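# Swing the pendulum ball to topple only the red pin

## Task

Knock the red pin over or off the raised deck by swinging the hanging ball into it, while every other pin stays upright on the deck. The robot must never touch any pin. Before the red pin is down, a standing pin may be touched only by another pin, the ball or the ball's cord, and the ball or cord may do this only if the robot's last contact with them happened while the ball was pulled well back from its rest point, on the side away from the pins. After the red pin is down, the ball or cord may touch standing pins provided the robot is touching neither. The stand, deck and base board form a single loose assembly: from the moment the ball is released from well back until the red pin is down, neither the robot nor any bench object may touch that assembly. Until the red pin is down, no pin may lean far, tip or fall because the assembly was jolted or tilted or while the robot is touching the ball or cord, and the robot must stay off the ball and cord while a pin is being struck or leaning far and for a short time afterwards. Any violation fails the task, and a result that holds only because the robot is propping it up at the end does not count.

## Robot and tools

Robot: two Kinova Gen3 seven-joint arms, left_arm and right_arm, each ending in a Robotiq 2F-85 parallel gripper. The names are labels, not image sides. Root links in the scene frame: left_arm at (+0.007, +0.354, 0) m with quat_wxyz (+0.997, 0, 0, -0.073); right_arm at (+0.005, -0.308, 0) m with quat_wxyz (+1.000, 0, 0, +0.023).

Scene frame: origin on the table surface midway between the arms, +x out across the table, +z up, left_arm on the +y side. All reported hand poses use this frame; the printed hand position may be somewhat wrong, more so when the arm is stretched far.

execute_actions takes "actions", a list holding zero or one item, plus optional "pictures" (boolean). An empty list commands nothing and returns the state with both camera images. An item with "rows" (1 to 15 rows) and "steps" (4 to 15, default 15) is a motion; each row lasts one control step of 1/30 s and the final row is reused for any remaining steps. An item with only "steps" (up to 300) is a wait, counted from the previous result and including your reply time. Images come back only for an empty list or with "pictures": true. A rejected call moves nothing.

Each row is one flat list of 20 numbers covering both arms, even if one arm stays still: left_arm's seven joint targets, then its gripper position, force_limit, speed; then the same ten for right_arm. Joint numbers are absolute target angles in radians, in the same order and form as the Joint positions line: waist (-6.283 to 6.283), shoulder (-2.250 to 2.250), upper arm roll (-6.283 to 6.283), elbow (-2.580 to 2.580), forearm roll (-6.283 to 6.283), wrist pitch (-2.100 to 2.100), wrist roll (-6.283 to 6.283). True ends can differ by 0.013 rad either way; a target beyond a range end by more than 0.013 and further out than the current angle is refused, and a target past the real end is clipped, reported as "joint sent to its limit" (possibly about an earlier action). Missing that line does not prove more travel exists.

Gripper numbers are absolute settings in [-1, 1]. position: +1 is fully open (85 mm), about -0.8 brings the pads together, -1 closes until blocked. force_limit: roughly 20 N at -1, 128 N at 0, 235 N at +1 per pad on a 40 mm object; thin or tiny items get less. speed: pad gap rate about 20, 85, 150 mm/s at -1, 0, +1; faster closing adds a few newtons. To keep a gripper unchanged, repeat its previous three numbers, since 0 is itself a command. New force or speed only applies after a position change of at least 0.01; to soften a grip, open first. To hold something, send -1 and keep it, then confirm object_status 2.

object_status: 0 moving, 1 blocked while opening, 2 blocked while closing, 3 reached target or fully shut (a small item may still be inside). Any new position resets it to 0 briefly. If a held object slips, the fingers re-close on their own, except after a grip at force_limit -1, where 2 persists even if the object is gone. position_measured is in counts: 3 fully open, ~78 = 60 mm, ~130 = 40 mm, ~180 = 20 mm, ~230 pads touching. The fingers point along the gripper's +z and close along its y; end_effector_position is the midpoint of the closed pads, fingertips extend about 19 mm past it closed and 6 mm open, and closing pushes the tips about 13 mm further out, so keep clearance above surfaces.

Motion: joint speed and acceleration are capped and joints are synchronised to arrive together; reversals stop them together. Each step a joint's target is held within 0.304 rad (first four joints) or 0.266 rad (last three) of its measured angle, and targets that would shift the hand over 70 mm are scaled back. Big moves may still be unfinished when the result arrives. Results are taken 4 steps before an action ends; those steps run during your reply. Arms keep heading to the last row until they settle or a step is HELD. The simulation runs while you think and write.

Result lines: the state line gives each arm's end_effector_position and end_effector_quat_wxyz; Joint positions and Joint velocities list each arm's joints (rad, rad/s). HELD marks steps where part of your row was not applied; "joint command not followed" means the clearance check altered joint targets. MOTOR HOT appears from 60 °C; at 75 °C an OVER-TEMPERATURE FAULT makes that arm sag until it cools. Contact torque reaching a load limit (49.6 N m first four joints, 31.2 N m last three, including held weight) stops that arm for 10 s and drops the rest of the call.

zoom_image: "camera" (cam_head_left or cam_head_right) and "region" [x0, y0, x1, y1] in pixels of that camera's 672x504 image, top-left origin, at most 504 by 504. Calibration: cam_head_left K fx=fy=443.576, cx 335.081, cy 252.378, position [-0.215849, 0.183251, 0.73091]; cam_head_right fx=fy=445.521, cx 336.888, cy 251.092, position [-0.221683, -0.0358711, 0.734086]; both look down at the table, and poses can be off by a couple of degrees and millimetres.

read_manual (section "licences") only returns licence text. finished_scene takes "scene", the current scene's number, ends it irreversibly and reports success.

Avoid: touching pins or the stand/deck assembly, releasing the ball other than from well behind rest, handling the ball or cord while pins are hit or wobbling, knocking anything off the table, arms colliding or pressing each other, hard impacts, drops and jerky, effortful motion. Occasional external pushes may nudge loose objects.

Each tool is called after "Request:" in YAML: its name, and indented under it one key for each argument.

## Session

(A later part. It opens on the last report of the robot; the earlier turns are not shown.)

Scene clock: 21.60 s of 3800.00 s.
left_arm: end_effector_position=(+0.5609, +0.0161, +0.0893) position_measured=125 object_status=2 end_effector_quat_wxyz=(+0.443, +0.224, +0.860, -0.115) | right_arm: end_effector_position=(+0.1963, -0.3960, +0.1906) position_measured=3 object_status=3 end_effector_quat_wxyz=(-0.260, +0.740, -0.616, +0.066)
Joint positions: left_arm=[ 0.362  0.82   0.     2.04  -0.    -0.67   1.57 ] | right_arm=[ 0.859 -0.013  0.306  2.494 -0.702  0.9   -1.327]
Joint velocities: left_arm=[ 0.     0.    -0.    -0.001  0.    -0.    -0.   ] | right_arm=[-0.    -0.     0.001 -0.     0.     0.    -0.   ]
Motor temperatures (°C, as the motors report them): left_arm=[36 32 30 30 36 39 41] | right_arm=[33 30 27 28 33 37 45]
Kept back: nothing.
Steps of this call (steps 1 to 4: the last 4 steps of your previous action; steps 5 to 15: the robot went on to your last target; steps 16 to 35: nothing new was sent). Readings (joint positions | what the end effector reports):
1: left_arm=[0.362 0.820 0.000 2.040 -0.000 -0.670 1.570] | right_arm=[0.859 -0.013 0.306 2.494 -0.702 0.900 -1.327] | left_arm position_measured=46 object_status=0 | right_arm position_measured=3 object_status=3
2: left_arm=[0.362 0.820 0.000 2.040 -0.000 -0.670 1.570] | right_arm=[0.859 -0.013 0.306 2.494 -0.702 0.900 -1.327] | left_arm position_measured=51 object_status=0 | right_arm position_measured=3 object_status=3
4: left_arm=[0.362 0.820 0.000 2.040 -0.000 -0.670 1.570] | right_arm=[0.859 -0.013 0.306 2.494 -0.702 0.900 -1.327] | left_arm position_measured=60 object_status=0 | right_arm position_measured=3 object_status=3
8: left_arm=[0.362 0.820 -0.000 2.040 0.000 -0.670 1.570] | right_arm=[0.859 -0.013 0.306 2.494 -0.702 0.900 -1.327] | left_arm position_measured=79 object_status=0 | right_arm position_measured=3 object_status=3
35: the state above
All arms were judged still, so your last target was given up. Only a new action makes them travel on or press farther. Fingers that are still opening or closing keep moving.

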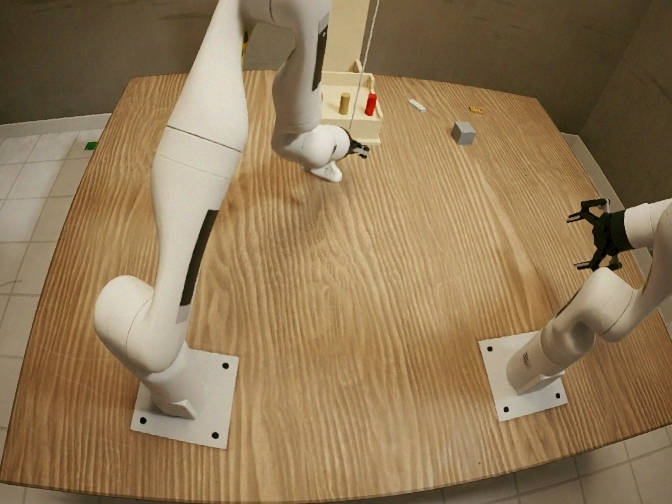

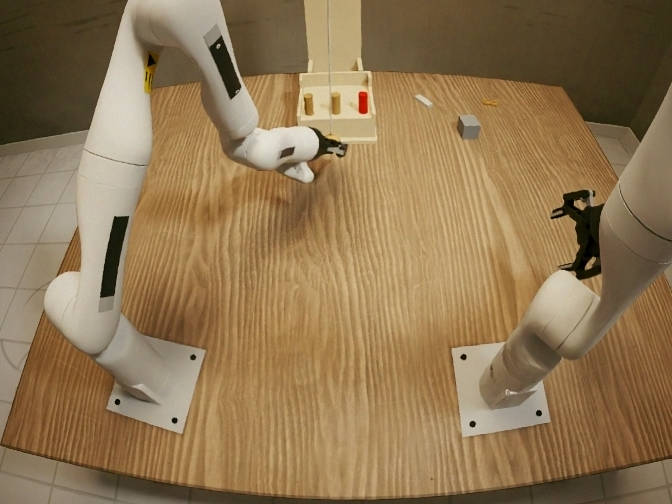

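Request:
execute_actions:
  actions:
    - {"rows":[[0.41,0.588,0,2.288,0,-0.58,1.57,-1,-1,-0.5,0.859,-0.013,0.306,2.494,-0.702,0.9,-1.327,1,0,0]]}

Request:
execute_actions:
  actions:
    - {"rows":[[0.455,0.356,0,2.537,0,-0.493,1.57,-1,-1,-0.5,0.859,-0.013,0.306,2.494,-0.702,0.9,-1.327,1,0,0]]}

Request:
execute_actions:
  actions:
    - {"steps":30}
  pictures: true

Scene clock: 22.23 s of 3800.00 s.
left_arm: end_effector_position=(+0.4718, +0.0383, +0.1208) position_measured=125 object_status=2 end_effector_quat_wxyz=(+0.400, +0.248, +0.875, -0.113) | right_arm: end_effector_position=(+0.1963, -0.3960, +0.1906) position_measured=3 object_status=3 end_effector_quat_wxyz=(-0.260, +0.740, -0.616, +0.066)
Joint positions: left_arm=[ 0.404  0.617  0.001  2.258 -0.    -0.59   1.57 ] | right_arm=[ 0.859 -0.013  0.306  2.494 -0.702  0.9   -1.327]
Joint velocities: left_arm=[ 0.089 -0.418  0.002  0.522  0.001  0.197 -0.   ] | right_arm=[-0.    -0.     0.     0.    -0.    -0.001  0.   ]
Motor temperatures (°C, as the motors report them): left_arm=[36 32 30 30 36 39 41] | right_arm=[33 30 27 28 33 37 45]
Steps of this call (steps 1 to 8: nothing new was sent; steps 9 to 19: the first 11 steps of this action). Readings (joint positions | what the end effector reports):
9: left_arm=[0.362 0.819 -0.000 2.041 0.000 -0.670 1.570] | right_arm=[0.859 -0.013 0.306 2.494 -0.702 0.900 -1.327] | left_arm position_measured=125 object_status=2 | right_arm position_measured=3 object_status=3
10: left_arm=[0.364 0.812 -0.000 2.047 0.000 -0.668 1.570] | right_arm=[0.859 -0.013 0.306 2.494 -0.702 0.900 -1.327] | left_arm position_measured=125 object_status=2 | right_arm position_measured=3 object_status=3
12: left_arm=[0.369 0.784 -0.001 2.074 0.000 -0.658 1.570] | right_arm=[0.859 -0.013 0.306 2.494 -0.702 0.900 -1.327] | left_arm position_measured=125 object_status=2 | right_arm position_measured=3 object_status=3
16: left_arm=[0.391 0.678 -0.000 2.185 -0.000 -0.618 1.570] | right_arm=[0.859 -0.013 0.306 2.494 -0.702 0.900 -1.327] | left_arm position_measured=125 object_status=2 | right_arm position_measured=3 object_status=3
19: the state above

Scene clock: 22.73 s of 3800.00 s.
left_arm: end_effector_position=(+0.3648, +0.0807, +0.1425) position_measured=125 object_status=2 end_effector_quat_wxyz=(+0.352, +0.273, +0.889, -0.108) | right_arm: end_effector_position=(+0.1963, -0.3960, +0.1906) position_measured=3 object_status=3 end_effector_quat_wxyz=(-0.260, +0.740, -0.616, +0.066)
Joint positions: left_arm=[ 0.449  0.388  0.     2.504 -0.    -0.504  1.57 ] | right_arm=[ 0.859 -0.013  0.306  2.494 -0.702  0.9   -1.327]
Joint velocities: left_arm=[ 0.088 -0.442  0.002  0.549  0.001  0.199  0.   ] | right_arm=[-0.  0. -0.  0.  0.  0.  0.]
Motor temperatures (°C, as the motors report them): left_arm=[36 32 30 30 36 39 41] | right_arm=[33 30 27 28 33 37 45]
Steps of this call (steps 1 to 4: the last 4 steps of your previous action; steps 5 to 15: the first 11 steps of this action). Readings (joint positions | what the end effector reports):
5: left_arm=[0.409 0.592 0.000 2.289 -0.000 -0.579 1.570] | right_arm=[0.859 -0.013 0.306 2.494 -0.702 0.900 -1.327] | left_arm position_measured=125 object_status=2 | right_arm position_measured=3 object_status=3
6: left_arm=[0.411 0.585 -0.000 2.294 0.000 -0.578 1.570] | right_arm=[0.859 -0.013 0.306 2.494 -0.702 0.900 -1.327] | left_arm position_measured=125 object_status=2 | right_arm position_measured=3 object_status=3
8: left_arm=[0.416 0.555 -0.001 2.321 0.000 -0.569 1.570] | right_arm=[0.859 -0.013 0.306 2.494 -0.702 0.900 -1.327] | left_arm position_measured=125 object_status=2 | right_arm position_measured=3 object_status=3
12: left_arm=[0.437 0.451 -0.000 2.430 -0.000 -0.531 1.570] | right_arm=[0.859 -0.013 0.306 2.494 -0.702 0.900 -1.327] | left_arm position_measured=125 object_status=2 | right_arm position_measured=3 object_status=3
15: the state above

Scene clock: 23.73 s of 3800.00 s.
left_arm: end_effector_position=(+0.3504, +0.0874, +0.1448) position_measured=125 object_status=2 end_effector_quat_wxyz=(+0.346, +0.277, +0.890, -0.107) | right_arm: end_effector_position=(+0.1963, -0.3960, +0.1906) position_measured=3 object_status=3 end_effector_quat_wxyz=(-0.260, +0.740, -0.616, +0.066)
Joint positions: left_arm=[ 0.455  0.356 -0.     2.537  0.    -0.493  1.57 ] | right_arm=[ 0.859 -0.013  0.306  2.494 -0.702  0.9   -1.327]
Joint velocities: left_arm=[ 0.001  0.     0.     0.001  0.    -0.     0.   ] | right_arm=[-0.001 -0.001 -0.     0.     0.    -0.001 -0.   ]
Motor temperatures (°C, as the motors report them): left_arm=[36 32 30 30 36 39 41] | right_arm=[33 30 27 28 33 37 45]
Kept back: nothing.
Steps of this call (steps 1 to 4: the last 4 steps of your previous action; steps 5 to 30: the robot went on to your last target). Readings (joint positions | what the end effector reports):
1: left_arm=[0.451 0.376 0.000 2.520 -0.000 -0.498 1.570] | right_arm=[0.859 -0.013 0.306 2.494 -0.702 0.900 -1.327] | left_arm position_measured=125 object_status=2 | right_arm position_measured=3 object_status=3
2: left_arm=[0.453 0.368 0.000 2.530 -0.000 -0.495 1.570] | right_arm=[0.859 -0.013 0.306 2.494 -0.702 0.900 -1.327] | left_arm position_measured=125 object_status=2 | right_arm position_measured=3 object_status=3
4: left_arm=[0.454 0.363 0.000 2.536 -0.000 -0.493 1.570] | right_arm=[0.859 -0.013 0.306 2.494 -0.702 0.900 -1.327] | left_arm position_measured=125 object_status=2 | right_arm position_measured=3 object_status=3
8: left_arm=[0.455 0.358 -0.000 2.537 0.000 -0.493 1.570] | right_arm=[0.859 -0.013 0.306 2.494 -0.702 0.900 -1.327] | left_arm position_measured=125 object_status=2 | right_arm position_measured=3 object_status=3
30: the state above
All arms were judged still, so your last target was given up. Only a new action makes them travel on or press farther. Fingers that are still opening or closing keep moving.

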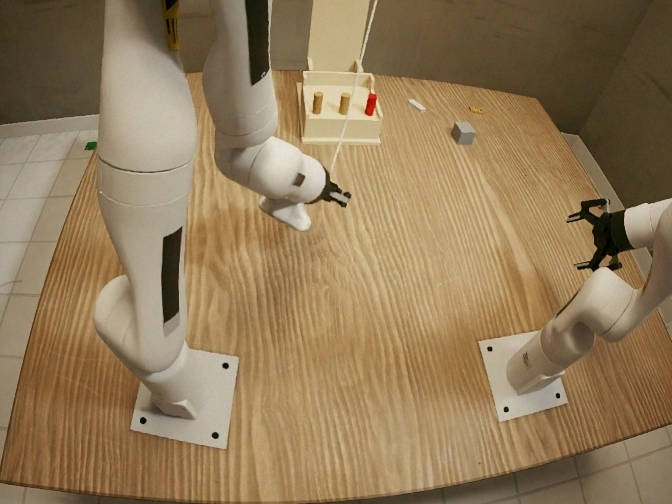

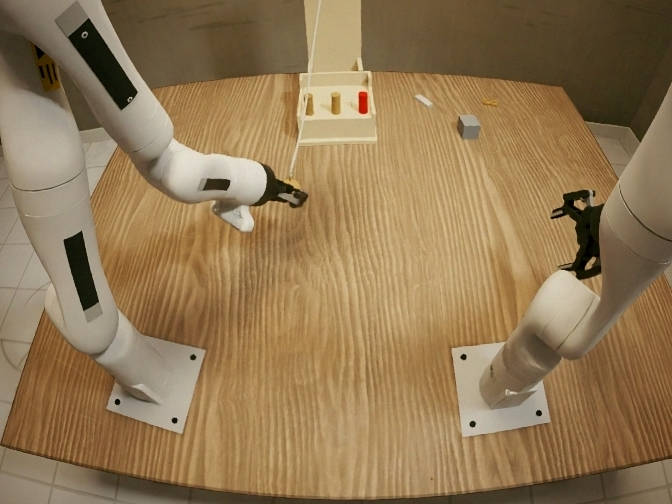

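Release, then retract.

Request:
execute_actions:
  actions:
    - {"rows":[[0.455,0.356,0,2.537,0,-0.493,1.57,1,-1,1,0.859,-0.013,0.306,2.494,-0.702,0.9,-1.327,1,0,0]],"steps":12}

Request:
execute_actions:
  actions:
    - {"rows":[[0.3,0.2,0,2.537,0,0.1,1.57,1,-1,1,0.859,-0.013,0.306,2.494,-0.702,0.9,-1.327,1,0,0]]}
  pictures: true

Request:
execute_actions:
  actions:
    - {"steps":60}
  pictures: true

Scene clock: 24.23 s of 3800.00 s.
left_arm: end_effector_position=(+0.3505, +0.0874, +0.1449) position_measured=54 object_status=0 end_effector_quat_wxyz=(+0.346, +0.277, +0.890, -0.107) | right_arm: end_effector_position=(+0.1963, -0.3960, +0.1906) position_measured=3 object_status=3 end_effector_quat_wxyz=(-0.260, +0.740, -0.616, +0.066)
Joint positions: left_arm=[ 0.455  0.356 -0.     2.537  0.    -0.493  1.57 ] | right_arm=[ 0.859 -0.013  0.306  2.494 -0.702  0.9   -1.327]
Joint velocities: left_arm=[-0.  0. -0. -0.  0.  0. -0.] | right_arm=[-0.    -0.002 -0.001 -0.     0.    -0.    -0.   ]
Motor temperatures (°C, as the motors report them): left_arm=[36 32 30 30 36 39 41] | right_arm=[33 30 27 28 33 37 45]
Steps of this call (steps 1 to 7: nothing new was sent; steps 8 to 15: the first 8 steps of this action). Readings (joint positions | what the end effector reports):
8: left_arm=[0.455 0.356 -0.000 2.537 0.000 -0.493 1.570] | right_arm=[0.859 -0.013 0.306 2.494 -0.702 0.900 -1.327] | left_arm position_measured=125 object_status=0 | right_arm position_measured=3 object_status=3
9: left_arm=[0.455 0.356 -0.000 2.537 0.000 -0.493 1.570] | right_arm=[0.859 -0.013 0.306 2.494 -0.702 0.900 -1.327] | left_arm position_measured=123 object_status=0 | right_arm position_measured=3 object_status=3
11: left_arm=[0.455 0.356 -0.000 2.537 0.000 -0.493 1.570] | right_arm=[0.859 -0.013 0.306 2.494 -0.702 0.900 -1.327] | left_arm position_measured=105 object_status=0 | right_arm position_measured=3 object_status=3
15: the state above

Scene clock: 24.73 s of 3800.00 s.
left_arm: end_effector_position=(+0.3240, +0.1626, +0.1345) position_measured=3 object_status=3 end_effector_quat_wxyz=(+0.257, +0.227, +0.937, -0.062) | right_arm: end_effector_position=(+0.1963, -0.3960, +0.1906) position_measured=3 object_status=3 end_effector_quat_wxyz=(-0.260, +0.740, -0.616, +0.066)
Joint positions: left_arm=[ 0.329  0.229 -0.     2.537  0.    -0.159  1.57 ] | right_arm=[ 0.859 -0.013  0.306  2.494 -0.702  0.9   -1.327]
Joint velocities: left_arm=[-0.178 -0.18   0.003  0.003 -0.001  1.215 -0.001] | right_arm=[ 0.    -0.001  0.001  0.    -0.    -0.    -0.   ]
Motor temperatures (°C, as the motors report them): left_arm=[36 32 30 30 36 39 41] | right_arm=[33 30 27 28 33 37 45]
Steps of this call (steps 1 to 4: the last 4 steps of your previous action; steps 5 to 15: the first 11 steps of this action). Readings (joint positions | what the end effector reports):
5: left_arm=[0.453 0.354 0.000 2.537 -0.000 -0.491 1.570] | right_arm=[0.859 -0.013 0.306 2.494 -0.702 0.900 -1.327] | left_arm position_measured=7 object_status=0 | right_arm position_measured=3 object_status=3
6: left_arm=[0.446 0.347 0.001 2.537 -0.000 -0.482 1.570] | right_arm=[0.859 -0.013 0.306 2.494 -0.702 0.900 -1.327] | left_arm position_measured=5 object_status=0 | right_arm position_measured=3 object_status=3
8: left_arm=[0.415 0.317 0.001 2.536 -0.000 -0.437 1.570] | right_arm=[0.859 -0.013 0.306 2.494 -0.702 0.900 -1.327] | left_arm position_measured=4 object_status=0 | right_arm position_measured=3 object_status=3
12: left_arm=[0.353 0.253 -0.001 2.536 0.000 -0.281 1.570] | right_arm=[0.859 -0.013 0.306 2.494 -0.702 0.900 -1.327] | left_arm position_measured=3 object_status=0 | right_arm position_measured=3 object_status=3
15: the state above

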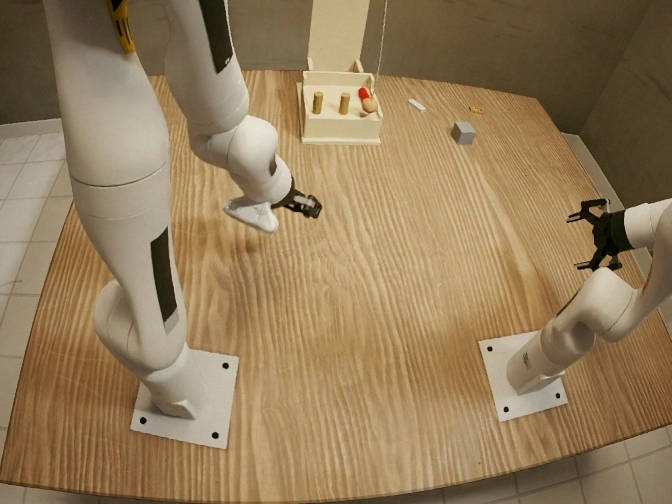

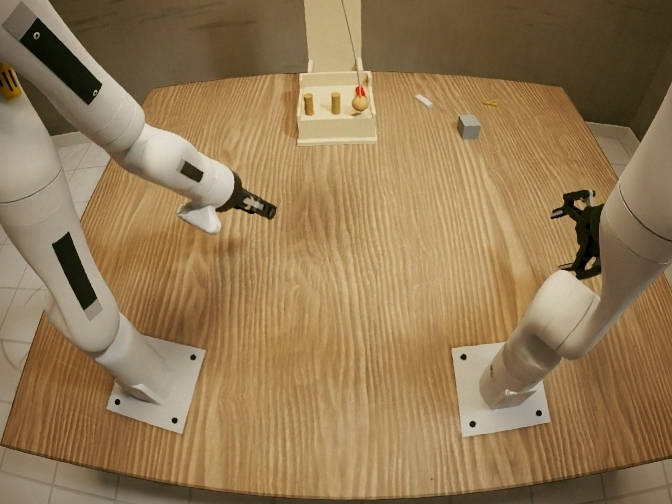

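Scene clock: 26.73 s of 3800.00 s.
left_arm: end_effector_position=(+0.2670, +0.2014, +0.1112) position_measured=3 object_status=3 end_effector_quat_wxyz=(+0.148, +0.219, +0.964, -0.034) | right_arm: end_effector_position=(+0.1963, -0.3960, +0.1906) position_measured=3 object_status=3 end_effector_quat_wxyz=(-0.260, +0.740, -0.616, +0.066)
Joint positions: left_arm=[ 0.3    0.2   -0.     2.537  0.     0.1    1.57 ] | right_arm=[ 0.859 -0.013  0.306  2.494 -0.702  0.9   -1.327]
Joint velocities: left_arm=[ 0.    -0.    -0.    -0.    -0.001 -0.    -0.001] | right_arm=[-0.    -0.001 -0.001 -0.    -0.    -0.     0.   ]
Motor temperatures (°C, as the motors report them): left_arm=[36 32 30 30 36 39 41] | right_arm=[33 30 27 28 33 37 45]
Kept back: nothing.
Steps of this call (steps 1 to 4: the last 4 steps of your previous action; steps 5 to 30: the robot went on to your last target; steps 31 to 60: nothing new was sent). Readings (joint positions | what the end effector reports):
1: left_arm=[0.323 0.223 -0.000 2.537 0.000 -0.118 1.570] | right_arm=[0.859 -0.013 0.306 2.494 -0.702 0.900 -1.327] | left_arm position_measured=3 object_status=3 | right_arm position_measured=3 object_status=3
2: left_arm=[0.319 0.218 -0.000 2.537 0.000 -0.078 1.570] | right_arm=[0.859 -0.013 0.306 2.494 -0.702 0.900 -1.327] | left_arm position_measured=3 object_status=3 | right_arm position_measured=3 object_status=3
4: left_arm=[0.310 0.210 -0.000 2.537 0.000 0.004 1.570] | right_arm=[0.859 -0.013 0.306 2.494 -0.702 0.900 -1.327] | left_arm position_measured=3 object_status=3 | right_arm position_measured=3 object_status=3
8: left_arm=[0.302 0.202 -0.000 2.538 -0.000 0.097 1.570] | right_arm=[0.859 -0.013 0.306 2.494 -0.702 0.900 -1.327] | left_arm position_measured=3 object_status=3 | right_arm position_measured=3 object_status=3
60: the state above
All arms were judged still, so your last target was given up. Only a new action makes them travel on or press farther. Fingers that are still opening or closing keep moving.

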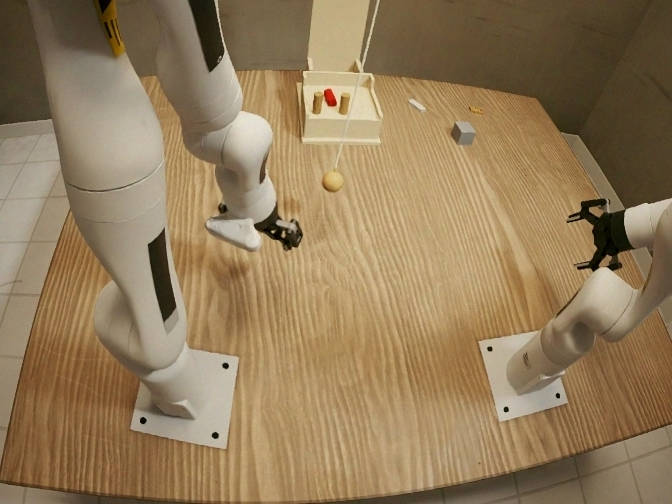

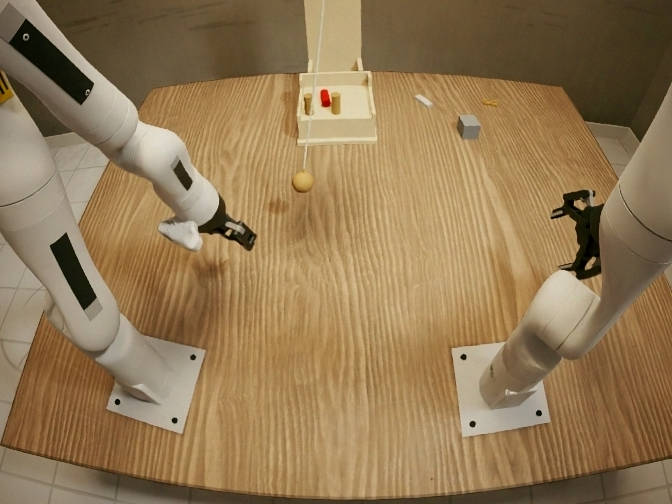

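Request:
finished_scene:
  scene: 1

The scene is finished: the task was done.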